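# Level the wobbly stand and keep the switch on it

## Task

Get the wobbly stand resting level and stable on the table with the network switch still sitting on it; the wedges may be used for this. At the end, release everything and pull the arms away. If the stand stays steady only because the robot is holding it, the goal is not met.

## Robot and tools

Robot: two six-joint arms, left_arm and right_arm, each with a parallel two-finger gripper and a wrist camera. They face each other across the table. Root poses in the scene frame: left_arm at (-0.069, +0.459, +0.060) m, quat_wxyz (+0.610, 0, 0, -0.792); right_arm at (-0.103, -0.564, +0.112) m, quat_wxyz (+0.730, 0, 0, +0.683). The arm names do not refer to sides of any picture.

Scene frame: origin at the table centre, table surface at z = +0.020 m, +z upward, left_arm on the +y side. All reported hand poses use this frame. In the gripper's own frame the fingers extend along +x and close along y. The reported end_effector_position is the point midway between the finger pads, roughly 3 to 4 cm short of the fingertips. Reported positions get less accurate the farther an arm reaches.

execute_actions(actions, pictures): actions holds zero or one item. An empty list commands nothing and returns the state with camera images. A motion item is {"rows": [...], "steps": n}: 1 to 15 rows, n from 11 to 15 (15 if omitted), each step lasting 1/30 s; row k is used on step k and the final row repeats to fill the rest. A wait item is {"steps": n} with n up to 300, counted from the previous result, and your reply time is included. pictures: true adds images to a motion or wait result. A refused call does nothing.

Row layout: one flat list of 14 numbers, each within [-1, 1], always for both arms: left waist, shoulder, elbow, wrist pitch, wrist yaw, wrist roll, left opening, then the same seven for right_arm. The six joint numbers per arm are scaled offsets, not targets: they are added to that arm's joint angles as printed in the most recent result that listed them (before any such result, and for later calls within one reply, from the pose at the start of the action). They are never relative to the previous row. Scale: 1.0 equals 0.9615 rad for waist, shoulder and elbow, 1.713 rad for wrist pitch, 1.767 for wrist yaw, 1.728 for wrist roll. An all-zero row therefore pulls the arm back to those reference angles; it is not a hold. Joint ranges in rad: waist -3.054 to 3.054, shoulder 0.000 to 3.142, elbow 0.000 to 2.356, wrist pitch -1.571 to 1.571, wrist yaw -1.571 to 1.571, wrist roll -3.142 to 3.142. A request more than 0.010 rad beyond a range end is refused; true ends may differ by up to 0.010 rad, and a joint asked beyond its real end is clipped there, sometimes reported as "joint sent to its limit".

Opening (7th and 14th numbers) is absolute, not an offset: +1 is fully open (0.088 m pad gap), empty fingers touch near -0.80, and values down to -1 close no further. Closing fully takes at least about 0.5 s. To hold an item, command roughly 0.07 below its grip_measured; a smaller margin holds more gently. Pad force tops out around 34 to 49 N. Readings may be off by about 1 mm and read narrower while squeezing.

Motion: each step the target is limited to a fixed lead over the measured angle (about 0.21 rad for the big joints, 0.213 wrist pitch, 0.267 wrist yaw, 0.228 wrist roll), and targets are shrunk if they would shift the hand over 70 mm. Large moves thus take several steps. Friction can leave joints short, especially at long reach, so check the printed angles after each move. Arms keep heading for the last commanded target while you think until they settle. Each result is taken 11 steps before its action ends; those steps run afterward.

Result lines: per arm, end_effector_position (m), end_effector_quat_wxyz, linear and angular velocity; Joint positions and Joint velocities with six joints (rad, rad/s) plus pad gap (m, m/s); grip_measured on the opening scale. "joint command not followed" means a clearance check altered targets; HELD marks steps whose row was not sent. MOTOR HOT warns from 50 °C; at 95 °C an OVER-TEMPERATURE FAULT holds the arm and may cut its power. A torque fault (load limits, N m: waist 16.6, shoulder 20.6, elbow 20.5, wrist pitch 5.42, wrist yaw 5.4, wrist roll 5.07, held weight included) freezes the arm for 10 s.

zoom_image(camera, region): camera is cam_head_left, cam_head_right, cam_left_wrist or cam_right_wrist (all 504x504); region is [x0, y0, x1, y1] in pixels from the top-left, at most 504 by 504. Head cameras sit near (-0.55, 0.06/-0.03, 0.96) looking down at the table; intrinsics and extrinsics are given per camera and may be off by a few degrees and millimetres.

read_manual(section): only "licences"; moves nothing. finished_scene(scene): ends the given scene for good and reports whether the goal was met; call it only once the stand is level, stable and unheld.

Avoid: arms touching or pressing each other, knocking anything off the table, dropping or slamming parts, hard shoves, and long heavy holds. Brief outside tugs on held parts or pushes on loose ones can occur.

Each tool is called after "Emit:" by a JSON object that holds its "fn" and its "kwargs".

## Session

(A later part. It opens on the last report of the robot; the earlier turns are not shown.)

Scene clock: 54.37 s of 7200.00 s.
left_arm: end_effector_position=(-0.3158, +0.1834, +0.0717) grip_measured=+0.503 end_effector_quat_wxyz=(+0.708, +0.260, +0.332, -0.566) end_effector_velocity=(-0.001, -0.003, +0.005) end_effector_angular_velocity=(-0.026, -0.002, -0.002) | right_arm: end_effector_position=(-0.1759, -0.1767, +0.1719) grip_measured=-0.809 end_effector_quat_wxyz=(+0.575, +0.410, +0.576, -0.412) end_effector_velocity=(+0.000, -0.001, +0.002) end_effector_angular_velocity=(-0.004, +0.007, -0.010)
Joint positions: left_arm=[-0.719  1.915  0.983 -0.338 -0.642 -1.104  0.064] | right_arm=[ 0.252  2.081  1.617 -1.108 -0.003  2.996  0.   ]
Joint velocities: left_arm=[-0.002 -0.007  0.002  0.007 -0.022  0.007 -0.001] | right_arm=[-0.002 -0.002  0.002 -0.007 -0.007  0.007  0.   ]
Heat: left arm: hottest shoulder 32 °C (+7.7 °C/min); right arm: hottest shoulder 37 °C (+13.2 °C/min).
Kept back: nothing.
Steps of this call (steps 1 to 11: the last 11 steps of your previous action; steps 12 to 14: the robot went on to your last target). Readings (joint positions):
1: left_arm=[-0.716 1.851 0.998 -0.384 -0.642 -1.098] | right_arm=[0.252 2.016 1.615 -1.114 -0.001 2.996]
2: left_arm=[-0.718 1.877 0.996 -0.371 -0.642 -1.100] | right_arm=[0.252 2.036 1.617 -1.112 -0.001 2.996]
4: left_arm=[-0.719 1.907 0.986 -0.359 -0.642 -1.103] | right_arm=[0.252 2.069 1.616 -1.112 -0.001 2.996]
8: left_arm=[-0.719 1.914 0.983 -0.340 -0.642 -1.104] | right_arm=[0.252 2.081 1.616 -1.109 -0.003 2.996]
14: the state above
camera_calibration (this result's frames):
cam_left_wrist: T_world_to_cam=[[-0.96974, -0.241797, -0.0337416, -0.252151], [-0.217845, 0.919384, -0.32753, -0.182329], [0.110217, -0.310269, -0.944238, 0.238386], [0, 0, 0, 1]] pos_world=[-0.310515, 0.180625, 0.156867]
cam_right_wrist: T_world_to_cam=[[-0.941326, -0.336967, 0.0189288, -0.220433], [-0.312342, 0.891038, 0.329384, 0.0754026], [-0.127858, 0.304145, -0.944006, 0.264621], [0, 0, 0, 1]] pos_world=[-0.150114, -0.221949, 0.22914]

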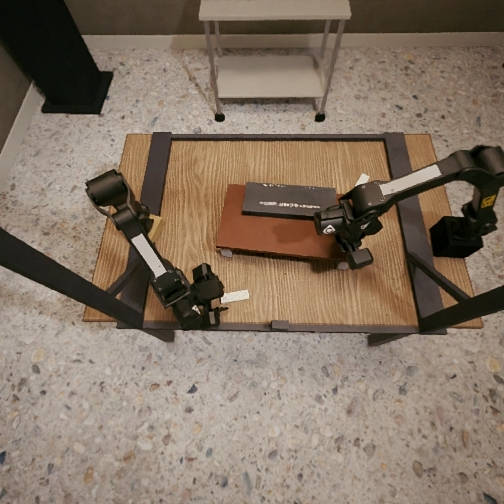

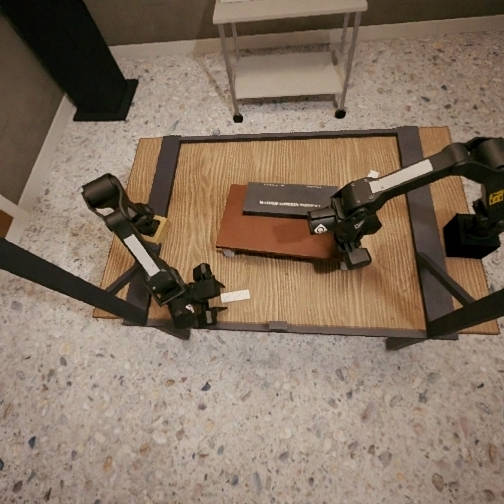

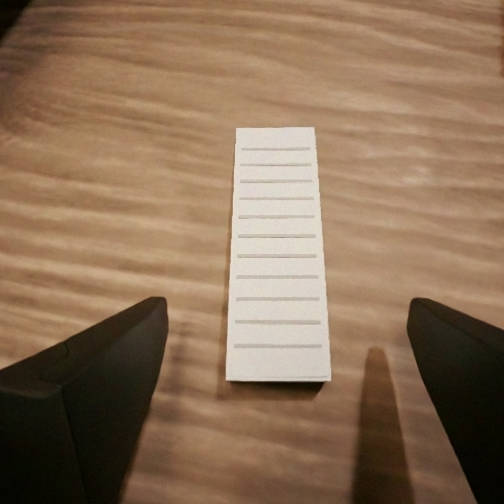

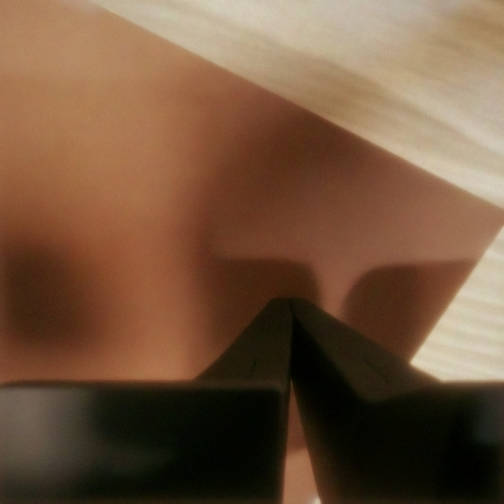

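Emit:
{"fn": "execute_actions", "kwargs": {"actions": [{"rows": [[0,0.03,-0.012,0.016,0,-0.004,0.5,0,0.018,0,0,0,0,-0.9],[0,0.0541,-0.0239,0.0311,0,-0.004,0.5,0,0.0364,0,0,0,0,-0.9],[0,0.0541,-0.0239,0.0311,0,-0.004,0.5,0,0.0364,0,0,0,0,-0.9],[0,0.0541,-0.0239,0.0311,0,-0.004,0.4,0,0.0364,0,0,0,0,-0.9],[0,0.0541,-0.0239,0.0311,0,-0.004,0.4,0,0.0364,0,0,0,0,-0.9],[0,0.0541,-0.0239,0.0311,0,-0.004,0.3,0,0.0364,0,0,0,0,-0.9],[0,0.0541,-0.0239,0.0311,0,-0.004,0.3,0,0.0364,0,0,0,0,-0.9],[0,0.0541,-0.0239,0.0311,0,-0.004,0.2,0,0.0364,0,0,0,0,-0.9],[0,0.0541,-0.0239,0.0311,0,-0.004,0.1,0,0.0364,0,0,0,0,-0.9],[0,0.0541,-0.0239,0.0311,0,-0.004,0.0,0,0.0364,0,0,0,0,-0.9],[0,0.0541,-0.0239,0.0311,0,-0.004,-0.1,0,0.0364,0,0,0,0,-0.9],[0,0.0541,-0.0239,0.0311,0,-0.004,-0.16,0,0.0364,0,0,0,0,-0.9],[0,0.0541,-0.0239,0.0311,0,-0.004,-0.22,0,0.0364,0,0,0,0,-0.9],[0,0.0541,-0.0239,0.0311,0,-0.004,-0.3,0,0.0364,0,0,0,0,-0.9]], "steps": 15}]}}

Emit:
{"fn": "execute_actions", "kwargs": {"actions": [{"steps": 18}], "pictures": true}}

Scene clock: 56.93 s of 7200.00 s.
left_arm: end_effector_position=(-0.3186, +0.1814, +0.0651) grip_measured=+0.485 end_effector_quat_wxyz=(+0.708, +0.255, +0.334, -0.568) end_effector_velocity=(+0.029, +0.017, -0.087) end_effector_angular_velocity=(+0.104, -0.182, +0.021) | right_arm: end_effector_position=(-0.1762, -0.1771, +0.1683) grip_measured=-0.809 end_effector_quat_wxyz=(+0.577, +0.407, +0.574, -0.415) end_effector_velocity=(-0.002, -0.008, -0.028) end_effector_angular_velocity=(-0.083, -0.023, +0.005)
Joint positions: left_arm=[-0.719  1.938  0.979 -0.3   -0.643 -1.106  0.063] | right_arm=[ 0.252  2.091  1.617 -1.108 -0.005  2.996  0.   ]
Joint velocities: left_arm=[-0.002  0.222 -0.066  0.066 -0.022 -0.022 -0.048] | right_arm=[ 0.012  0.071 -0.007 -0.007  0.007  0.007  0.   ]
Heat: left arm: hottest shoulder 32 °C (+7.4 °C/min); right arm: hottest shoulder 37 °C (+12.6 °C/min).
Steps of this call (steps 1 to 30: the robot went on to your last target; steps 31 to 73: nothing new was sent; steps 74 to 77: the first 4 steps of this action). Readings (joint positions):
74: left_arm=[-0.719 1.916 0.983 -0.335 -0.642 -1.105] | right_arm=[0.252 2.081 1.617 -1.108 -0.003 2.996]
75: left_arm=[-0.719 1.922 0.981 -0.320 -0.643 -1.105] | right_arm=[0.252 2.084 1.617 -1.108 -0.003 2.996]
77: the state above

Scene clock: 57.53 s of 7200.00 s.
left_arm: end_effector_position=(-0.3158, +0.1833, +0.0573) grip_measured=-0.271 end_effector_quat_wxyz=(+0.709, +0.261, +0.332, -0.565) end_effector_velocity=(+0.000, +0.002, +0.000) end_effector_angular_velocity=(-0.003, -0.005, +0.000) | right_arm: end_effector_position=(-0.1769, -0.1773, +0.1660) grip_measured=-0.809 end_effector_quat_wxyz=(+0.578, +0.405, +0.573, -0.416) end_effector_velocity=(+0.002, -0.000, +0.002) end_effector_angular_velocity=(-0.001, -0.008, +0.005)
Joint positions: left_arm=[-0.719  1.955  0.968 -0.287 -0.643 -1.106  0.026] | right_arm=[ 0.253  2.097  1.617 -1.108 -0.006  2.996  0.   ]
Joint velocities: left_arm=[-0.007 -0.002 -0.002 -0.007 -0.007 -0.007 -0.   ] | right_arm=[-0.002 -0.002  0.002 -0.007  0.007 -0.007  0.   ]
Heat: left arm: hottest shoulder 32 °C (+7.3 °C/min); right arm: hottest shoulder 37 °C (+12.5 °C/min).
Kept back: nothing.
Steps of this call (steps 1 to 11: the last 11 steps of your previous action; steps 12 to 18: the robot went on to your last target). Readings (joint positions):
1: left_arm=[-0.719 1.944 0.977 -0.298 -0.643 -1.106] | right_arm=[0.252 2.093 1.617 -1.108 -0.006 2.996]
2: left_arm=[-0.719 1.949 0.973 -0.296 -0.643 -1.106] | right_arm=[0.252 2.095 1.617 -1.108 -0.006 2.996]
4: left_arm=[-0.719 1.954 0.969 -0.293 -0.643 -1.106] | right_arm=[0.253 2.097 1.617 -1.108 -0.006 2.996]
8: left_arm=[-0.719 1.955 0.968 -0.288 -0.643 -1.106] | right_arm=[0.253 2.097 1.617 -1.108 -0.006 2.996]
18: the state above
camera_calibration (this result's frames):
cam_left_wrist: T_world_to_cam=[[-0.969272, -0.243258, -0.0365804, -0.252122], [-0.218478, 0.919623, -0.326437, -0.187291], [0.113048, -0.308414, -0.944511, 0.225315], [0, 0, 0, 1]] pos_world=[-0.310766, 0.180397, 0.142451]
cam_right_wrist: T_world_to_cam=[[-0.94081, -0.338033, 0.0247238, -0.222559], [-0.313499, 0.895611, 0.315593, 0.0805423], [-0.128824, 0.289162, -0.948572, 0.257008], [0, 0, 0, 1]] pos_world=[-0.151027, -0.221684, 0.223875]

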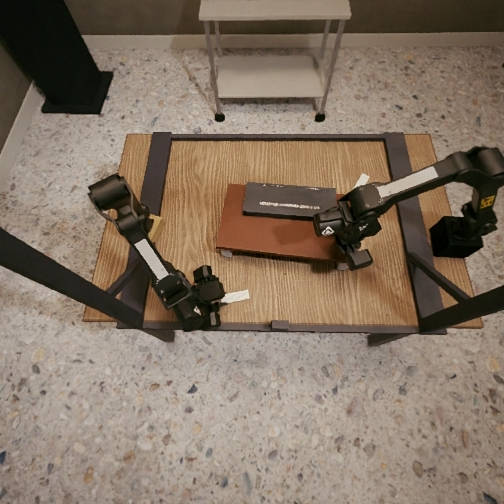

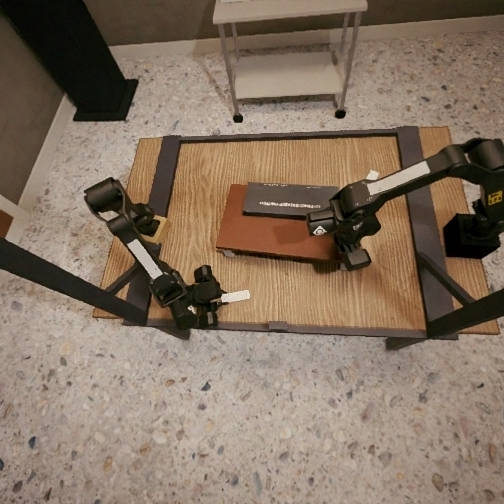

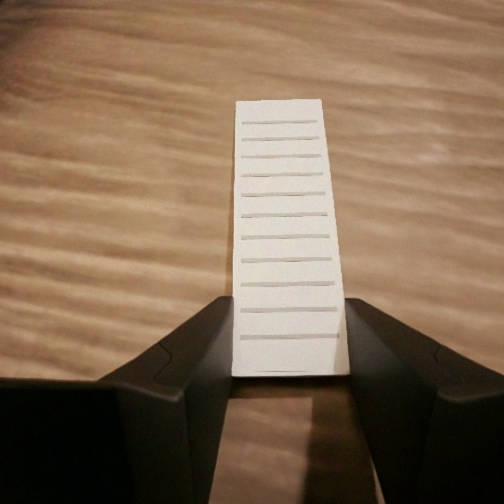

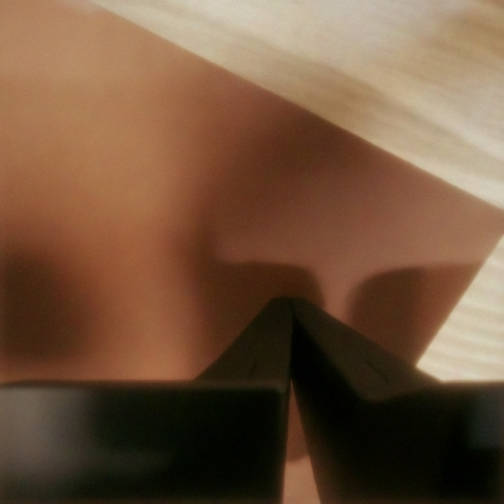

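Emit:
{"fn": "execute_actions", "kwargs": {"actions": [{"rows": [[0,0,0,0,0,0,-0.36,0,0.024,0,0,0,0,-0.9],[0,0,0,0,0,0,-0.36,0,0.027,0,0,0,0,-0.9],[0,0,0,0,0,0,-0.36,0,0.0312,0,0,0,0,-0.9],[0,0,0,0,0,0,-0.36,0,0.0312,0,0,0,0,-0.9],[0,-0.05,0,0,0,0,-0.36,0,0.0312,0,0,0,0,-0.9],[0,-0.15,0,0,0,0,-0.36,0,0.0312,0,0,0,0,-0.9],[0,-0.7852,-0.0707,-0.1243,0,0,-0.36,0,0.0312,0,0,0,0,-0.9],[0,-0.7852,-0.0707,-0.1243,0,0,-0.36,0,0.0312,0,0,0,0,-0.9],[0,-0.7852,-0.0707,-0.1243,0,0,-0.36,0,0.0312,0,0,0,0,-0.9],[0,-0.7852,-0.0707,-0.1243,0,0,-0.36,0,0.0312,0,0,0,0,-0.9],[0,-0.7852,-0.0707,-0.1243,0,0,-0.36,0,0.0312,0,0,0,0,-0.9],[0,-0.7852,-0.0707,-0.1243,0,0,-0.36,0,0.0312,0,0,0,0,-0.9],[0,-0.7852,-0.0707,-0.1243,0,0,-0.36,0,0.0312,0,0,0,0,-0.9],[0,-0.7852,-0.0707,-0.1243,0,0,-0.36,0,0.0312,0,0,0,0,-0.9],[0,-0.7852,-0.0707,-0.1243,0,0,-0.36,0,0.0312,0,0,0,0,-0.9]], "steps": 15}]}}

Emit:
{"fn": "execute_actions", "kwargs": {"actions": [{"steps": 20}], "pictures": true}}

Scene clock: 63.03 s of 7200.00 s.
left_arm: end_effector_position=(-0.3158, +0.1833, +0.0573) grip_measured=-0.271 end_effector_quat_wxyz=(+0.709, +0.261, +0.332, -0.565) end_effector_velocity=(+0.001, +0.003, -0.002) end_effector_angular_velocity=(+0.014, -0.011, -0.010) | right_arm: end_effector_position=(-0.1775, -0.1776, +0.1644) grip_measured=-0.809 end_effector_quat_wxyz=(+0.579, +0.403, +0.572, -0.417) end_effector_velocity=(-0.010, -0.000, -0.014) end_effector_angular_velocity=(-0.031, +0.016, +0.009)
Joint positions: left_arm=[-0.719  1.955  0.968 -0.287 -0.643 -1.106  0.026] | right_arm=[ 0.254  2.102  1.618 -1.108 -0.008  2.996  0.   ]
Joint velocities: left_arm=[-0.002  0.002 -0.002 -0.007  0.007  0.007 -0.   ] | right_arm=[ 0.017  0.042  0.007  0.007 -0.022  0.007  0.   ]
Heat: left arm: hottest shoulder 32 °C (+7.1 °C/min); right arm: hottest shoulder 37 °C (+11.2 °C/min).
Steps of this call (steps 1 to 15: the robot went on to your last target; steps 16 to 90: nothing new was sent; then 2.37 s passed at rest; steps 91 to 94: the first 4 steps of this action). Readings (joint positions):
91: left_arm=[-0.719 1.955 0.968 -0.287 -0.643 -1.106] | right_arm=[0.253 2.098 1.617 -1.108 -0.006 2.996]
92: left_arm=[-0.719 1.955 0.968 -0.287 -0.643 -1.106] | right_arm=[0.254 2.099 1.617 -1.108 -0.006 2.996]
94: the state above

Scene clock: 63.70 s of 7200.00 s.
left_arm: end_effector_position=(-0.2746, +0.2110, +0.2633) grip_measured=-0.271 end_effector_quat_wxyz=(+0.658, +0.047, +0.387, -0.645) end_effector_velocity=(+0.007, +0.007, -0.025) end_effector_angular_velocity=(+0.060, -0.068, -0.017) | right_arm: end_effector_position=(-0.1780, -0.1776, +0.1634) grip_measured=-0.809 end_effector_quat_wxyz=(+0.580, +0.402, +0.572, -0.418) end_effector_velocity=(+0.000, -0.002, +0.000) end_effector_angular_velocity=(-0.009, +0.006, +0.005)
Joint positions: left_arm=[-0.719  1.204  0.912 -0.499 -0.644 -1.106  0.026] | right_arm=[ 0.256  2.105  1.618 -1.108 -0.008  2.996  0.   ]
Joint velocities: left_arm=[ 0.002  0.002 -0.046 -0.037  0.022  0.007 -0.   ] | right_arm=[-0.002 -0.002 -0.002 -0.007 -0.007 -0.007  0.   ]
Heat: left arm: hottest shoulder 32 °C (+7.0 °C/min); right arm: hottest shoulder 37 °C (+11.1 °C/min).
Kept back: nothing.
Steps of this call (steps 1 to 11: the last 11 steps of your previous action; steps 12 to 20: the robot went on to your last target). Readings (joint positions):
1: left_arm=[-0.719 1.952 0.968 -0.287 -0.643 -1.106] | right_arm=[0.255 2.103 1.618 -1.108 -0.008 2.996]
2: left_arm=[-0.719 1.936 0.968 -0.288 -0.641 -1.106] | right_arm=[0.256 2.104 1.618 -1.108 -0.008 2.996]
4: left_arm=[-0.719 1.854 0.945 -0.388 -0.636 -1.106] | right_arm=[0.256 2.104 1.618 -1.108 -0.008 2.996]
8: left_arm=[-0.719 1.621 0.913 -0.474 -0.640 -1.106] | right_arm=[0.256 2.105 1.618 -1.108 -0.008 2.996]
20: the state above
camera_calibration (this result's frames):
cam_left_wrist: T_world_to_cam=[[-0.894309, -0.193103, 0.403637, -0.303829], [-0.376189, 0.812908, -0.444593, -0.126131], [-0.242267, -0.549447, -0.799634, 0.338919], [0, 0, 0, 1]] pos_world=[-0.237057, 0.23008, 0.337571]
cam_right_wrist: T_world_to_cam=[[-0.940029, -0.339973, 0.0276268, -0.22436], [-0.31531, 0.897007, 0.309772, 0.0821334], [-0.130096, 0.282483, -0.95041, 0.253389], [0, 0, 0, 1]] pos_world=[-0.152043, -0.221529, 0.221579]

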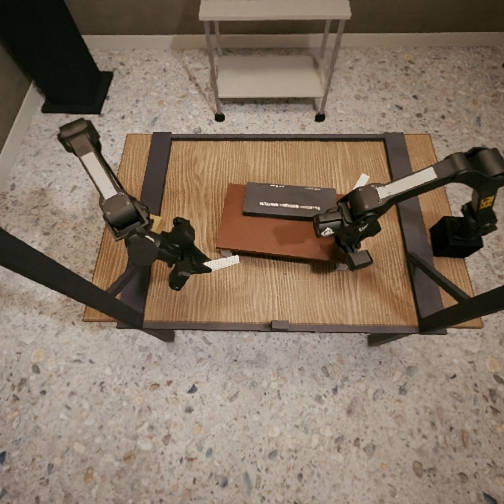

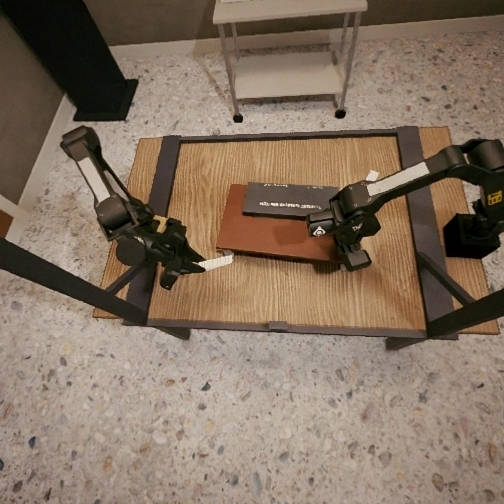

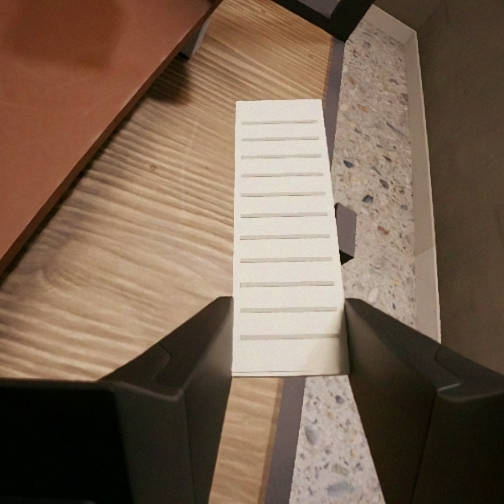

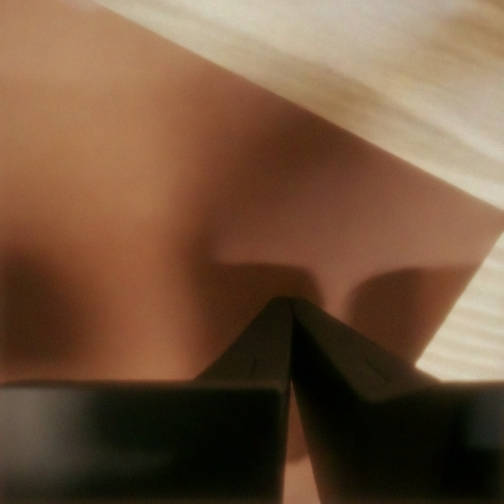

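Emit:
{"fn": "execute_actions", "kwargs": {"actions": [{"rows": [[1,0,0,0,0.7074,1,-0.36,0,0.027,0,0,0,0,-0.9],[1,0,0,0,0.7074,1,-0.36,0,0.03,0,0,0,0,-0.9],[1,0,0,0,0.7074,1,-0.36,0,0.0333,0,0,0,0,-0.9]], "steps": 15}]}}

Emit:
{"fn": "execute_actions", "kwargs": {"actions": [{"steps": 16}]}}

Scene clock: 64.57 s of 7200.00 s.
left_arm: end_effector_position=(-0.2576, +0.1908, +0.2474) grip_measured=-0.271 end_effector_quat_wxyz=(+0.611, +0.134, +0.403, -0.668) end_effector_velocity=(+0.220, -0.186, -0.082) end_effector_angular_velocity=(+0.702, -0.221, -0.988) | right_arm: end_effector_position=(-0.1780, -0.1777, +0.1628) grip_measured=-0.809 end_effector_quat_wxyz=(+0.581, +0.401, +0.572, -0.418) end_effector_velocity=(-0.002, -0.003, -0.003) end_effector_angular_velocity=(-0.030, +0.017, +0.019)
Joint positions: left_arm=[-0.51   1.204  0.911 -0.5   -0.342 -0.859  0.026] | right_arm=[ 0.256  2.107  1.62  -1.109 -0.008  2.996  0.   ]
Joint velocities: left_arm=[ 1.863 -0.007 -0.002 -0.022  2.234  1.912  0.   ] | right_arm=[-0.002  0.017  0.012 -0.022 -0.022 -0.022  0.   ]
Heat: left arm: hottest shoulder 32 °C (+7.1 °C/min); right arm: hottest shoulder 36 °C (+10.1 °C/min).
From where the robot then was, a joint's target lay farther than a number of 1.0 reaches, so one or more steps of this call were cut to that.
Steps of this call (steps 1 to 22: the robot went on to your last target; steps 23 to 26: the first 4 steps of this action). Readings (joint positions):
23: left_arm=[-0.694 1.204 0.911 -0.500 -0.579 -1.057] | right_arm=[0.256 2.105 1.618 -1.108 -0.008 2.996]
24: left_arm=[-0.636 1.204 0.911 -0.498 -0.493 -0.989] | right_arm=[0.256 2.106 1.619 -1.108 -0.008 2.996]
26: the state above

Scene clock: 65.10 s of 7200.00 s.
left_arm: end_effector_position=(-0.1596, +0.1484, +0.2591) grip_measured=-0.271 end_effector_quat_wxyz=(+0.407, +0.226, +0.261, -0.846) end_effector_velocity=(-0.001, +0.005, +0.012) end_effector_angular_velocity=(-1.104, -0.966, -1.217) | right_arm: end_effector_position=(-0.1782, -0.1777, +0.1626) grip_measured=-0.809 end_effector_quat_wxyz=(+0.581, +0.401, +0.571, -0.418) end_effector_velocity=(+0.001, -0.002, +0.000) end_effector_angular_velocity=(-0.006, -0.008, +0.010)
Joint positions: left_arm=[ 0.233  1.204  0.911 -0.5    0.585  0.184  0.026] | right_arm=[ 0.256  2.109  1.621 -1.11  -0.008  2.996  0.   ]
Joint velocities: left_arm=[ 0.076 -0.002 -0.002  0.007  0.198  1.941  0.   ] | right_arm=[ 0.002 -0.002 -0.002 -0.007  0.007 -0.007  0.   ]
Heat: left arm: hottest shoulder 32 °C (+7.1 °C/min); right arm: hottest shoulder 36 °C (+10.2 °C/min).
Kept back: nothing.
Steps of this call (steps 1 to 11: the last 11 steps of your previous action; steps 12 to 16: the robot went on to your last target). Readings (joint positions):
1: left_arm=[-0.448 1.204 0.911 -0.500 -0.264 -0.794] | right_arm=[0.256 2.108 1.620 -1.110 -0.008 2.996]
2: left_arm=[-0.386 1.204 0.911 -0.500 -0.187 -0.728] | right_arm=[0.256 2.108 1.621 -1.110 -0.008 2.996]
4: left_arm=[-0.263 1.204 0.911 -0.500 -0.033 -0.598] | right_arm=[0.256 2.108 1.621 -1.110 -0.008 2.996]
8: left_arm=[-0.018 1.204 0.911 -0.500 0.278 -0.337] | right_arm=[0.256 2.109 1.621 -1.110 -0.008 2.996]
16: the state above

Emit:
{"fn": "execute_actions", "kwargs": {"actions": [{"rows": [[1,-0.2122,0,-0.1,0.012,0.4566,-0.36,0,0.025,0,0,0,0,-0.9],[1,-0.2122,0,-0.1,0.012,0.4566,-0.36,0,0.025,0,0,0,0,-0.9],[1,-0.2122,0,-0.1,0.012,0.4566,-0.36,0,0.025,0,0,0,0,-0.9],[1,-0.2122,0,-0.1,0.012,0.4566,-0.36,0,0.025,0,0,0,0,-0.9],[1,-0.2122,0,-0.1,0.012,0.4566,-0.36,0,0.025,0,0,0,0,-0.9],[1,-0.2122,0,-0.1997,0.012,0.4566,-0.36,0,0.025,0,0,0,0,-0.9],[1,-0.2122,0,-0.1997,0.012,0.4566,-0.36,0,0.025,0,0,0,0,-0.9],[1,-0.2122,-0.1,-0.1997,0.012,0.4566,-0.36,0,0.025,0,0,0,0,-0.9],[1,-0.2122,-0.15,-0.1997,0.012,0.4566,-0.36,0,0.025,0,0,0,0,-0.9],[1,-0.2122,-0.2,-0.1997,0.012,0.4566,-0.36,0,0.025,0,0,0,0,-0.9],[1,-0.2122,-0.2803,-0.1997,0.012,0.4566,-0.36,0,0.025,0,0,0,0,-0.9]], "steps": 15}]}}

Emit:
{"fn": "execute_actions", "kwargs": {"actions": [{"steps": 18}], "pictures": true}}

Scene clock: 67.77 s of 7200.00 s.
left_arm: end_effector_position=(-0.0997, +0.1690, +0.2790) grip_measured=-0.271 end_effector_quat_wxyz=(+0.399, +0.341, +0.004, -0.851) end_effector_velocity=(+0.525, +0.053, +0.297) end_effector_angular_velocity=(-1.711, -1.154, +1.080) | right_arm: end_effector_position=(-0.1782, -0.1776, +0.1629) grip_measured=-0.809 end_effector_quat_wxyz=(+0.581, +0.401, +0.571, -0.418) end_effector_velocity=(+0.002, -0.001, -0.000) end_effector_angular_velocity=(-0.006, -0.008, +0.005)
Joint positions: left_arm=[ 0.449  1.066  0.905 -0.628  0.605  0.853  0.026] | right_arm=[ 0.256  2.109  1.622 -1.112 -0.008  2.996  0.   ]
Joint velocities: left_arm=[ 1.883 -1.048  0.071 -0.007 -0.007  1.385 -0.   ] | right_arm=[-0.002  0.002  0.002 -0.007  0.007 -0.007  0.   ]
Heat: left arm: hottest shoulder 32 °C (+7.0 °C/min); right arm: hottest shoulder 36 °C (+9.0 °C/min).
Steps of this call (steps 1 to 30: the robot went on to your last target; steps 31 to 76: nothing new was sent; steps 77 to 80: the first 4 steps of this action). Readings (joint positions):
77: left_arm=[0.261 1.182 0.911 -0.525 0.614 0.667] | right_arm=[0.256 2.109 1.622 -1.111 -0.008 2.996]
78: left_arm=[0.319 1.148 0.908 -0.586 0.610 0.734] | right_arm=[0.256 2.109 1.622 -1.111 -0.008 2.996]
80: the state above

Scene clock: 68.37 s of 7200.00 s.
left_arm: end_effector_position=(+0.0406, +0.2706, +0.1814) grip_measured=-0.271 end_effector_quat_wxyz=(+0.591, +0.323, +0.270, -0.688) end_effector_velocity=(+0.003, +0.009, -0.006) end_effector_angular_velocity=(+0.020, +0.057, +0.077) | right_arm: end_effector_position=(-0.1782, -0.1777, +0.1629) grip_measured=-0.809 end_effector_quat_wxyz=(+0.581, +0.401, +0.571, -0.419) end_effector_velocity=(-0.000, -0.001, -0.003) end_effector_angular_velocity=(-0.004, +0.007, +0.005)
Joint positions: left_arm=[ 1.186  1.002  0.655 -0.84   0.603  0.968  0.026] | right_arm=[ 0.256  2.109  1.622 -1.112 -0.008  2.996  0.   ]
Joint velocities: left_arm=[ 0.051 -0.002 -0.017 -0.022  0.007 -0.037 -0.   ] | right_arm=[-0.002  0.002 -0.007  0.007 -0.007 -0.007  0.   ]
Heat: left arm: hottest shoulder 32 °C (+7.1 °C/min); right arm: hottest shoulder 36 °C (+9.1 °C/min).
Kept back: nothing.
Steps of this call (steps 1 to 11: the last 11 steps of your previous action; steps 12 to 18: the robot went on to your last target). Readings (joint positions):
1: left_arm=[0.512 1.036 0.910 -0.632 0.605 0.890] | right_arm=[0.256 2.109 1.622 -1.112 -0.008 2.996]
2: left_arm=[0.575 1.017 0.918 -0.671 0.605 0.915] | right_arm=[0.256 2.109 1.622 -1.112 -0.008 2.996]
4: left_arm=[0.698 0.999 0.910 -0.765 0.607 0.943] | right_arm=[0.256 2.109 1.622 -1.112 -0.008 2.996]
8: left_arm=[0.919 0.997 0.761 -0.819 0.605 0.961] | right_arm=[0.256 2.109 1.622 -1.112 -0.008 2.996]
18: the state above
camera_calibration (this result's frames):
cam_left_wrist: T_world_to_cam=[[-0.989266, 0.137028, -0.0507523, 0.0195597], [0.146106, 0.933176, -0.328384, -0.167316], [0.002363, -0.332274, -0.94318, 0.339921], [0, 0, 0, 1]] pos_world=[0.0429923, 0.266402, 0.266656]
cam_right_wrist: T_world_to_cam=[[-0.939922, -0.340217, 0.0282864, -0.224634], [-0.315895, 0.898155, 0.305823, 0.0830541], [-0.129452, 0.278514, -0.951668, 0.25254], [0, 0, 0, 1]] pos_world=[-0.152211, -0.221356, 0.221288]

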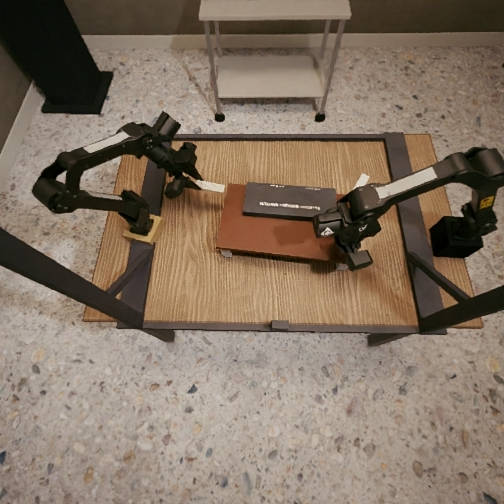

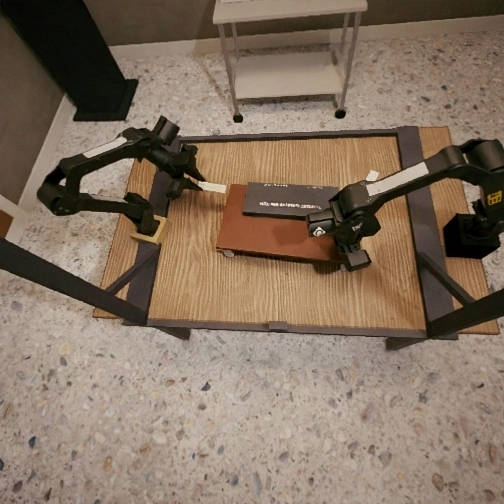

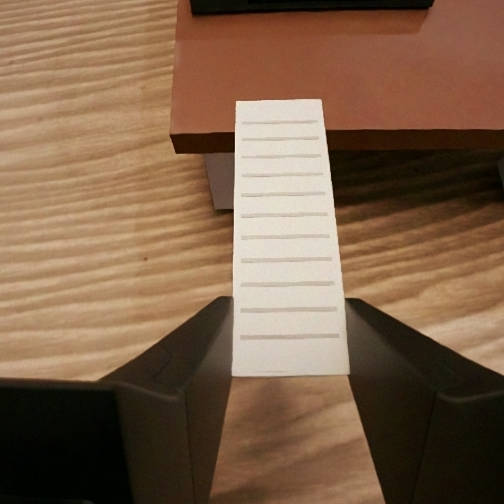

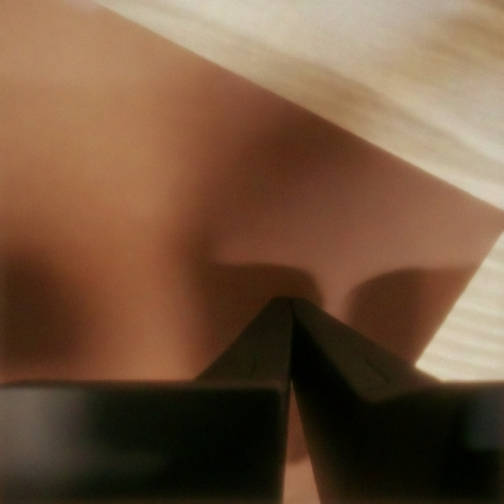

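Emit:
{"fn": "execute_actions", "kwargs": {"actions": [{"rows": [[0.05,0.06,0.03,0.0112,0.011,0.0335,-0.36,0,0.025,0,0,0,0,-0.9],[0.0769,0.1074,0.0416,0.0112,0.011,0.0335,-0.36,0,0.025,0,0,0,0,-0.9],[0.0769,0.1074,0.02,0.0112,0.011,0.0335,-0.36,0,0.025,0,0,0,0,-0.9],[0.0769,0.1199,-0.017,0.0346,0.011,0.0335,-0.36,0,0.025,0,0,0,0,-0.9],[0.0769,0.1324,-0.046,0.058,0.011,0.0335,-0.36,0,0.025,0,0,0,0,-0.9],[0.0769,0.1449,-0.075,0.0813,0.011,0.0335,-0.36,0,0.025,0,0,0,0,-0.9],[0.0769,0.1573,-0.104,0.1047,0.011,0.0335,-0.36,0,0.025,0,0,0,0,-0.9],[0.0769,0.1698,-0.1333,0.128,0.011,0.0335,-0.36,0,0.025,0,0,0,0,-0.9],[0.0769,0.1823,-0.159,0.1514,0.011,0.0335,-0.36,0,0.025,0,0,0,0,-0.9],[0.0769,0.2131,-0.185,0.1833,0.011,0.0335,-0.36,0,0.025,0,0,0,0,-0.9],[0.0769,0.2439,-0.211,0.2151,0.011,0.0335,-0.36,0,0.025,0,0,0,0,-0.9],[0.0769,0.2747,-0.237,0.247,0.011,0.0335,-0.36,0,0.025,0,0,0,0,-0.9],[0.0769,0.3054,-0.263,0.2789,0.011,0.0335,-0.36,0,0.025,0,0,0,0,-0.9],[0.0769,0.3362,-0.2892,0.3107,0.011,0.0335,-0.36,0,0.025,0,0,0,0,-0.9],[0.0769,0.367,-0.2892,0.3426,0.011,0.0335,-0.36,0,0.025,0,0,0,0,-0.9]], "steps": 15}]}}

Emit:
{"fn": "execute_actions", "kwargs": {"actions": [{"steps": 22}], "pictures": true}}

Scene clock: 73.00 s of 7200.00 s.
left_arm: end_effector_position=(+0.0554, +0.2714, +0.1746) grip_measured=-0.271 end_effector_quat_wxyz=(+0.594, +0.319, +0.279, -0.684) end_effector_velocity=(+0.097, +0.008, -0.106) end_effector_angular_velocity=(+0.151, +0.136, +0.170) | right_arm: end_effector_position=(-0.1782, -0.1776, +0.1631) grip_measured=-0.809 end_effector_quat_wxyz=(+0.581, +0.401, +0.571, -0.418) end_effector_velocity=(+0.001, -0.005, +0.000) end_effector_angular_velocity=(-0.023, +0.003, -0.010)
Joint positions: left_arm=[ 1.24   1.072  0.665 -0.816  0.616  1.007  0.026] | right_arm=[ 0.256  2.109  1.623 -1.112 -0.008  2.996  0.   ]
Joint velocities: left_arm=[ 0.286  0.554 -0.076  0.344 -0.007  0.154 -0.   ] | right_arm=[-0.002 -0.002 -0.002 -0.022 -0.007  0.007  0.   ]
Heat: left arm: hottest shoulder 31 °C (+5.0 °C/min); right arm: hottest shoulder 35 °C (+8.0 °C/min).
Steps of this call (steps 1 to 30: the robot went on to your last target; steps 31 to 100: nothing new was sent; then 1.17 s passed at rest; steps 101 to 104: the first 4 steps of this action). Readings (joint positions):
101: left_arm=[1.197 1.009 0.654 -0.840 0.609 0.981] | right_arm=[0.256 2.109 1.623 -1.112 -0.008 2.996]
102: left_arm=[1.212 1.027 0.660 -0.839 0.615 0.994] | right_arm=[0.256 2.109 1.623 -1.112 -0.008 2.996]
104: the state above

Scene clock: 73.73 s of 7200.00 s.
left_arm: end_effector_position=(+0.0666, +0.2681, +0.0765) grip_measured=-0.271 end_effector_quat_wxyz=(+0.599, +0.320, +0.274, -0.681) end_effector_velocity=(+0.001, -0.000, -0.002) end_effector_angular_velocity=(+0.001, -0.015, -0.006) | right_arm: end_effector_position=(-0.1782, -0.1776, +0.1632) grip_measured=-0.809 end_effector_quat_wxyz=(+0.581, +0.401, +0.571, -0.418) end_effector_velocity=(+0.000, -0.002, +0.000) end_effector_angular_velocity=(-0.009, +0.006, -0.010)
Joint positions: left_arm=[ 1.258  1.347  0.388 -0.259  0.62   1.02   0.026] | right_arm=[ 0.256  2.109  1.623 -1.113 -0.008  2.996  0.   ]
Joint velocities: left_arm=[-0.002  0.007 -0.007  0.022 -0.007  0.007 -0.   ] | right_arm=[-0.002 -0.002 -0.002 -0.007 -0.007  0.007  0.   ]
Heat: left arm: hottest shoulder 31 °C (+5.0 °C/min); right arm: hottest shoulder 35 °C (+7.0 °C/min).
Kept back: nothing.
Steps of this call (steps 1 to 11: the last 11 steps of your previous action; steps 12 to 22: the robot went on to your last target). Readings (joint positions):
1: left_arm=[1.247 1.088 0.657 -0.798 0.616 1.011] | right_arm=[0.256 2.109 1.623 -1.113 -0.008 2.996]
2: left_arm=[1.251 1.101 0.644 -0.770 0.618 1.014] | right_arm=[0.256 2.109 1.623 -1.113 -0.008 2.996]
4: left_arm=[1.255 1.126 0.602 -0.705 0.619 1.017] | right_arm=[0.256 2.109 1.623 -1.113 -0.008 2.996]
8: left_arm=[1.257 1.199 0.499 -0.538 0.620 1.020] | right_arm=[0.256 2.109 1.623 -1.113 -0.008 2.996]
22: the state above
camera_calibration (this result's frames):
cam_left_wrist: T_world_to_cam=[[-0.992391, 0.112177, -0.050749, 0.0472156], [0.122659, 0.93649, -0.328543, -0.202553], [0.010671, -0.332268, -0.943125, 0.239521], [0, 0, 0, 1]] pos_world=[0.0691455, 0.263978, 0.161747]
cam_right_wrist: T_world_to_cam=[[-0.939919, -0.340227, 0.0282265, -0.22461], [-0.315873, 0.89804, 0.306182, 0.0827497], [-0.12952, 0.278871, -0.951554, 0.252791], [0, 0, 0, 1]] pos_world=[-0.152235, -0.221227, 0.221548]

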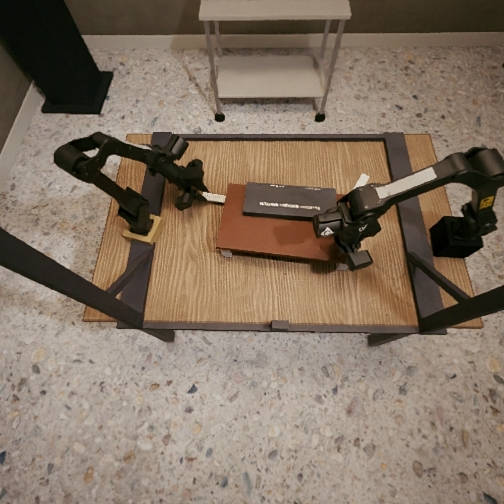

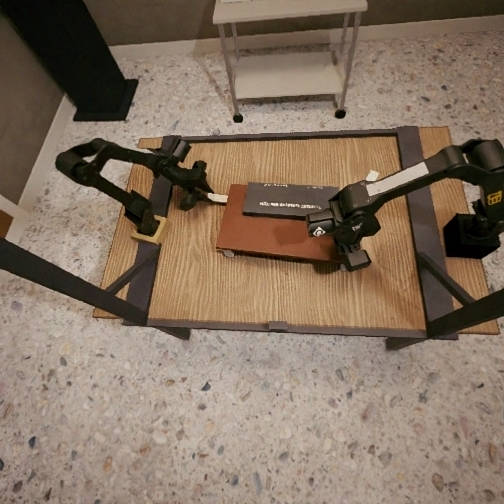

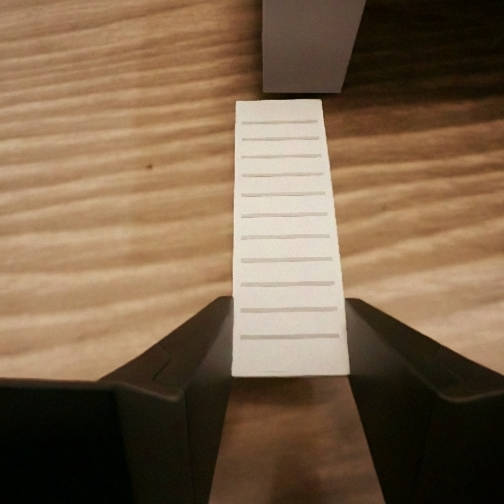

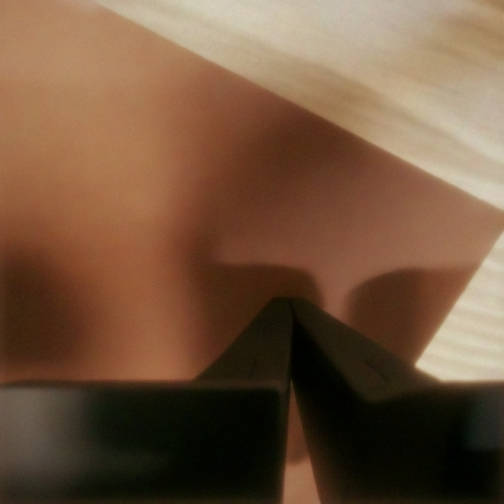

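Emit:
{"fn": "execute_actions", "kwargs": {"actions": [{"rows": [[-0.0264,0.015,-0.018,0.012,-0.004,-0.0142,-0.36,0,0.027,-0.005,0.002,0,0,-0.9],[-0.0264,0.03,-0.032,0.025,-0.004,-0.0142,-0.36,0,0.027,-0.005,0.002,0,0,-0.9],[-0.0264,0.043,-0.044,0.038,-0.004,-0.0142,-0.36,0,0.027,-0.005,0.002,0,0,-0.9],[-0.0264,0.055,-0.055,0.05,-0.004,-0.0142,-0.36,0,0.027,-0.005,0.002,0,0,-0.9],[-0.0264,0.066,-0.063,0.063,-0.004,-0.0142,-0.36,0,0.027,-0.005,0.002,0,0,-0.9],[-0.0264,0.0768,-0.0694,0.0754,-0.004,-0.0142,-0.36,0,0.027,-0.005,0.002,0,0,-0.9]], "steps": 14}]}}

Emit:
{"fn": "execute_actions", "kwargs": {"actions": [{"steps": 14}], "pictures": true}}

Scene clock: 78.17 s of 7200.00 s.
left_arm: end_effector_position=(+0.0648, +0.2660, +0.0735) grip_measured=-0.271 end_effector_quat_wxyz=(+0.598, +0.320, +0.272, -0.683) end_effector_velocity=(-0.032, -0.010, -0.065) end_effector_angular_velocity=(+0.009, +0.066, -0.027) | right_arm: end_effector_position=(-0.1782, -0.1776, +0.1630) grip_measured=-0.809 end_effector_quat_wxyz=(+0.581, +0.401, +0.571, -0.419) end_effector_velocity=(-0.002, -0.003, +0.000) end_effector_angular_velocity=(-0.011, +0.020, -0.010)
Joint positions: left_arm=[ 1.244  1.358  0.377 -0.229  0.618  1.011  0.026] | right_arm=[ 0.256  2.109  1.623 -1.113 -0.008  2.996  0.   ]
Joint velocities: left_arm=[-0.125  0.227 -0.193  0.432 -0.007 -0.125 -0.   ] | right_arm=[-0.002 -0.002 -0.002 -0.007 -0.022  0.007  0.   ]
Heat: left arm: hottest shoulder 30 °C (+4.1 °C/min); right arm: hottest shoulder 35 °C (+7.1 °C/min).
Steps of this call (steps 1 to 30: the robot went on to your last target; steps 31 to 100: nothing new was sent; then 1.00 s passed at rest; steps 101 to 103: the first 3 steps of this action). Readings (joint positions):
101: left_arm=[1.255 1.348 0.386 -0.253 0.619 1.020] | right_arm=[0.256 2.109 1.623 -1.113 -0.008 2.996]
102: left_arm=[1.249 1.352 0.383 -0.243 0.618 1.015] | right_arm=[0.256 2.109 1.623 -1.113 -0.008 2.996]
103: the state above

Scene clock: 78.63 s of 7200.00 s.
left_arm: end_effector_position=(+0.0591, +0.2681, +0.0573) grip_measured=-0.271 end_effector_quat_wxyz=(+0.595, +0.319, +0.278, -0.683) end_effector_velocity=(-0.004, +0.003, -0.003) end_effector_angular_velocity=(+0.021, +0.023, +0.006) | right_arm: end_effector_position=(-0.1782, -0.1776, +0.1630) grip_measured=-0.809 end_effector_quat_wxyz=(+0.581, +0.401, +0.571, -0.419) end_effector_velocity=(-0.000, +0.001, +0.000) end_effector_angular_velocity=(+0.006, +0.009, +0.005)
Joint positions: left_arm=[ 1.235  1.413  0.33  -0.134  0.614  1.001  0.026] | right_arm=[ 0.256  2.109  1.623 -1.113 -0.008  2.996  0.   ]
Joint velocities: left_arm=[-0.002  0.002 -0.002 -0.022 -0.007 -0.007  0.   ] | right_arm=[-0.002 -0.002 -0.002  0.007 -0.007 -0.007  0.   ]
Heat: left arm: hottest shoulder 30 °C (+4.0 °C/min); right arm: hottest shoulder 35 °C (+7.0 °C/min).
Kept back: nothing.
Steps of this call (steps 1 to 11: the last 11 steps of your previous action; steps 12 to 14: the robot went on to your last target). Readings (joint positions):
1: left_arm=[1.241 1.367 0.370 -0.213 0.618 1.008] | right_arm=[0.256 2.109 1.623 -1.113 -0.008 2.996]
2: left_arm=[1.239 1.377 0.361 -0.197 0.616 1.006] | right_arm=[0.256 2.109 1.623 -1.113 -0.008 2.996]
4: left_arm=[1.237 1.398 0.343 -0.165 0.614 1.003] | right_arm=[0.256 2.109 1.623 -1.113 -0.008 2.996]
8: left_arm=[1.236 1.412 0.330 -0.140 0.614 1.002] | right_arm=[0.256 2.109 1.623 -1.113 -0.008 2.996]
14: the state above
camera_calibration (this result's frames):
cam_left_wrist: T_world_to_cam=[[-0.992123, 0.118012, -0.0420185, 0.0367345], [0.125265, 0.937505, -0.324643, -0.208572], [0.00108068, -0.327349, -0.944903, 0.220862], [0, 0, 0, 1]] pos_world=[0.0623332, 0.263501, 0.142525]
cam_right_wrist: T_world_to_cam=[[-0.939922, -0.340217, 0.0282864, -0.224617], [-0.315895, 0.898155, 0.305823, 0.0828873], [-0.129452, 0.278514, -0.951668, 0.252629], [0, 0, 0, 1]] pos_world=[-0.152236, -0.221225, 0.221424]

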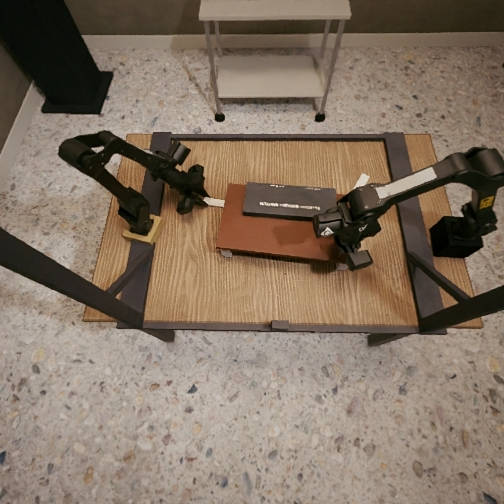

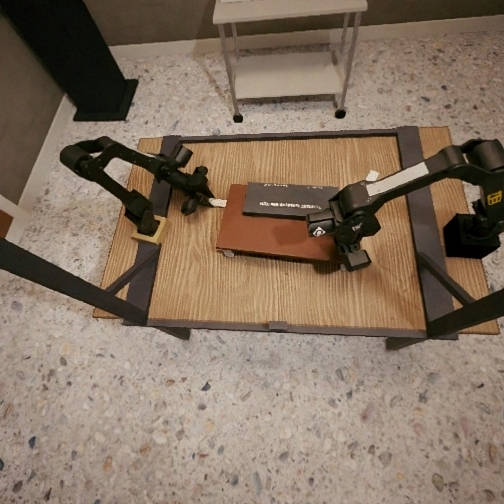

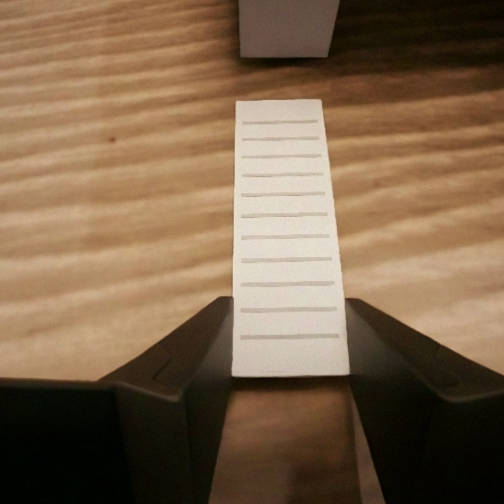

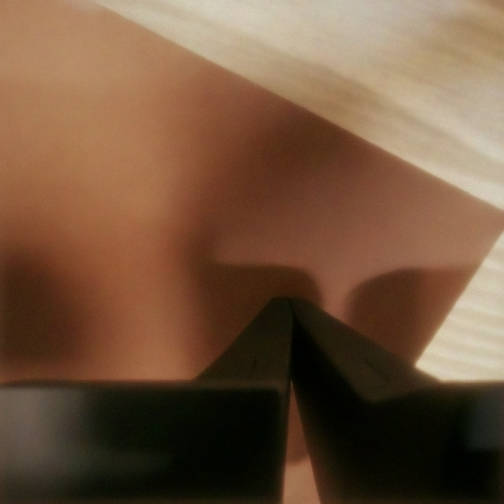

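Emit:
{"fn": "zoom_image", "kwargs": {"camera": "cam_left_wrist", "region": [200, 20, 380, 160]}}

Region (200, 20, 380, 160) of cam_left_wrist's 504x504 image, scaled by 2.800, with more detail than that image has.

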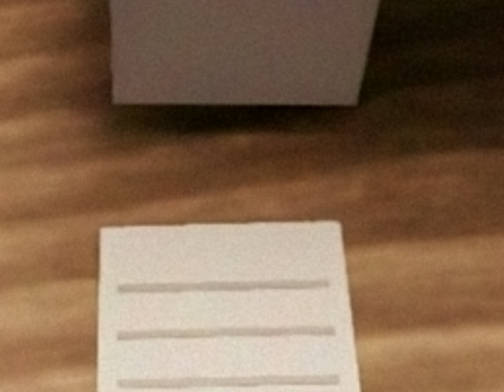

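Emit:
{"fn": "execute_actions", "kwargs": {"actions": [{"rows": [[-0.0195,0.0147,0.0112,0.0102,-0.0043,-0.0131,-0.36,0,0.027,-0.005,0.002,0,0,-0.9],[-0.037,0.0213,0.0143,0.0175,-0.0076,-0.0233,-0.36,0,0.027,-0.005,0.002,0,0,-0.9],[-0.0545,0.028,0.0175,0.0247,-0.0109,-0.0334,-0.36,0,0.027,-0.005,0.002,0,0,-0.9],[-0.0721,0.0346,0.0206,0.0319,-0.0142,-0.0436,-0.36,0,0.027,-0.005,0.002,0,0,-0.9],[-0.0896,0.0413,0.0238,0.0391,-0.0175,-0.0537,-0.36,0,0.027,-0.005,0.002,0,0,-0.9],[-0.1071,0.0479,0.0269,0.0464,-0.0208,-0.0639,-0.36,0,0.027,-0.005,0.002,0,0,-0.9],[-0.1246,0.0546,0.0301,0.0536,-0.0241,-0.074,-0.36,0,0.027,-0.005,0.002,0,0,-0.9],[-0.136,0.0603,0.0338,0.0583,-0.0268,-0.0807,-0.36,0,0.027,-0.005,0.002,0,0,-0.9],[-0.1474,0.066,0.0374,0.0631,-0.0295,-0.0875,-0.36,0,0.027,-0.005,0.002,0,0,-0.9],[-0.1588,0.0717,0.0411,0.0678,-0.0322,-0.0942,-0.36,0,0.027,-0.005,0.002,0,0,-0.9],[-0.1703,0.0774,0.0447,0.0725,-0.0349,-0.101,-0.36,0,0.027,-0.005,0.002,0,0,-0.9],[-0.1817,0.083,0.0484,0.0772,-0.0375,-0.1077,-0.36,0,0.027,-0.005,0.002,0,0,-0.9],[-0.1931,0.0887,0.052,0.082,-0.0402,-0.1144,-0.36,0,0.027,-0.005,0.002,0,0,-0.9],[-0.2045,0.0944,0.0557,0.0867,-0.0429,-0.1212,-0.36,0,0.027,-0.005,0.002,0,0,-0.9],[-0.2159,0.1001,0.0593,0.0914,-0.0456,-0.1279,-0.36,0,0.027,-0.005,0.002,0,0,-0.9]], "steps": 15}]}}

Emit:
{"fn": "execute_actions", "kwargs": {"actions": [{"steps": 20}], "pictures": true}}

Scene clock: 83.20 s of 7200.00 s.
left_arm: end_effector_position=(+0.0574, +0.2627, +0.0560) grip_measured=-0.271 end_effector_quat_wxyz=(+0.594, +0.319, +0.280, -0.683) end_effector_velocity=(-0.031, -0.069, -0.013) end_effector_angular_velocity=(+0.043, +0.081, -0.035) | right_arm: end_effector_position=(-0.1782, -0.1776, +0.1630) grip_measured=-0.809 end_effector_quat_wxyz=(+0.581, +0.401, +0.571, -0.419) end_effector_velocity=(-0.000, +0.001, +0.000) end_effector_angular_velocity=(+0.006, +0.008, -0.010)
Joint positions: left_arm=[ 1.203  1.426  0.332 -0.106  0.601  0.964  0.026] | right_arm=[ 0.256  2.109  1.623 -1.113 -0.008  2.996  0.   ]
Joint velocities: left_arm=[-0.413  0.159  0.042  0.271 -0.125 -0.432 -0.   ] | right_arm=[-0.002 -0.002 -0.002  0.007 -0.007  0.007  0.   ]
Heat: left arm: hottest shoulder 30 °C (+2.0 °C/min); right arm: hottest shoulder 35 °C (+6.1 °C/min).
Steps of this call (steps 1 to 30: the robot went on to your last target; steps 31 to 100: nothing new was sent; then 1.10 s passed at rest; steps 101 to 104: the first 4 steps of this action). Readings (joint positions):
101: left_arm=[1.233 1.414 0.330 -0.130 0.612 0.997] | right_arm=[0.256 2.109 1.623 -1.113 -0.008 2.996]
102: left_arm=[1.226 1.417 0.330 -0.124 0.609 0.989] | right_arm=[0.256 2.109 1.623 -1.113 -0.008 2.996]
104: the state above

Scene clock: 83.87 s of 7200.00 s.
left_arm: end_effector_position=(+0.0511, +0.2259, +0.0565) grip_measured=-0.271 end_effector_quat_wxyz=(+0.592, +0.319, +0.278, -0.686) end_effector_velocity=(-0.000, -0.003, +0.001) end_effector_angular_velocity=(-0.003, -0.009, -0.003) | right_arm: end_effector_position=(-0.1782, -0.1776, +0.1630) grip_measured=-0.809 end_effector_quat_wxyz=(+0.581, +0.401, +0.571, -0.419) end_effector_velocity=(+0.000, -0.002, +0.000) end_effector_angular_velocity=(-0.009, +0.006, +0.005)
Joint positions: left_arm=[1.031 1.5   0.377 0.02  0.537 0.787 0.026] | right_arm=[ 0.256  2.109  1.623 -1.113 -0.008  2.996  0.   ]
Joint velocities: left_arm=[-0.012 -0.002  0.002  0.007 -0.007 -0.007 -0.   ] | right_arm=[-0.002 -0.002 -0.002 -0.007 -0.007 -0.007  0.   ]
Heat: left arm: hottest shoulder 30 °C (+2.0 °C/min); right arm: hottest shoulder 34 °C (+5.0 °C/min).
Kept back: nothing.
Steps of this call (steps 1 to 11: the last 11 steps of your previous action; steps 12 to 20: the robot went on to your last target). Readings (joint positions):
1: left_arm=[1.188 1.432 0.334 -0.095 0.598 0.949] | right_arm=[0.256 2.109 1.623 -1.113 -0.008 2.996]
2: left_arm=[1.173 1.437 0.337 -0.084 0.593 0.934] | right_arm=[0.256 2.109 1.623 -1.113 -0.008 2.996]
4: left_arm=[1.142 1.449 0.345 -0.061 0.582 0.902] | right_arm=[0.256 2.109 1.623 -1.113 -0.008 2.996]
8: left_arm=[1.091 1.471 0.359 -0.024 0.562 0.850] | right_arm=[0.256 2.109 1.623 -1.113 -0.008 2.996]
20: the state above
camera_calibration (this result's frames):
cam_left_wrist: T_world_to_cam=[[-0.991203, 0.126728, -0.0381574, 0.0315009], [0.132239, 0.936609, -0.324464, -0.168411], [-0.00538021, -0.326655, -0.945128, 0.206433], [0, 0, 0, 1]] pos_world=[0.0546049, 0.221176, 0.141665]
cam_right_wrist: T_world_to_cam=[[-0.939922, -0.340217, 0.0282864, -0.224617], [-0.315895, 0.898155, 0.305823, 0.0828873], [-0.129452, 0.278514, -0.951668, 0.252629], [0, 0, 0, 1]] pos_world=[-0.152236, -0.221225, 0.221424]

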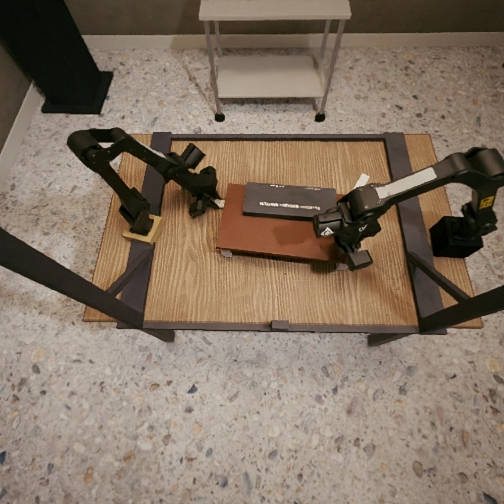

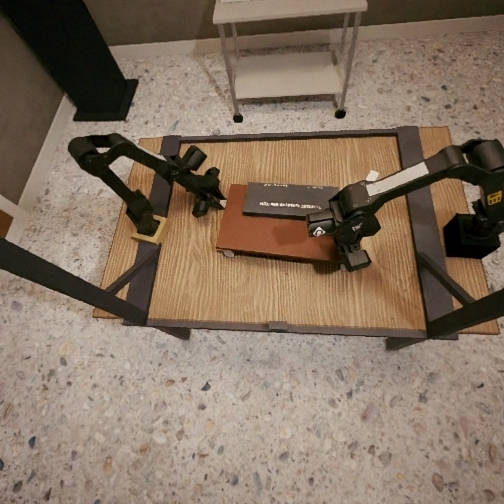

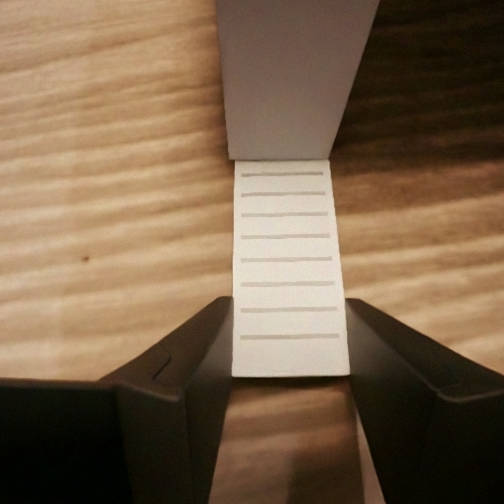

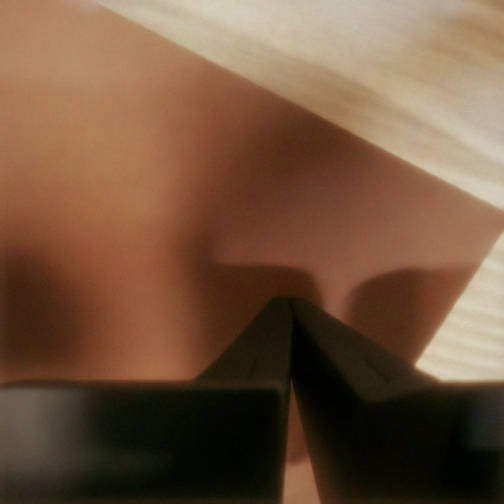

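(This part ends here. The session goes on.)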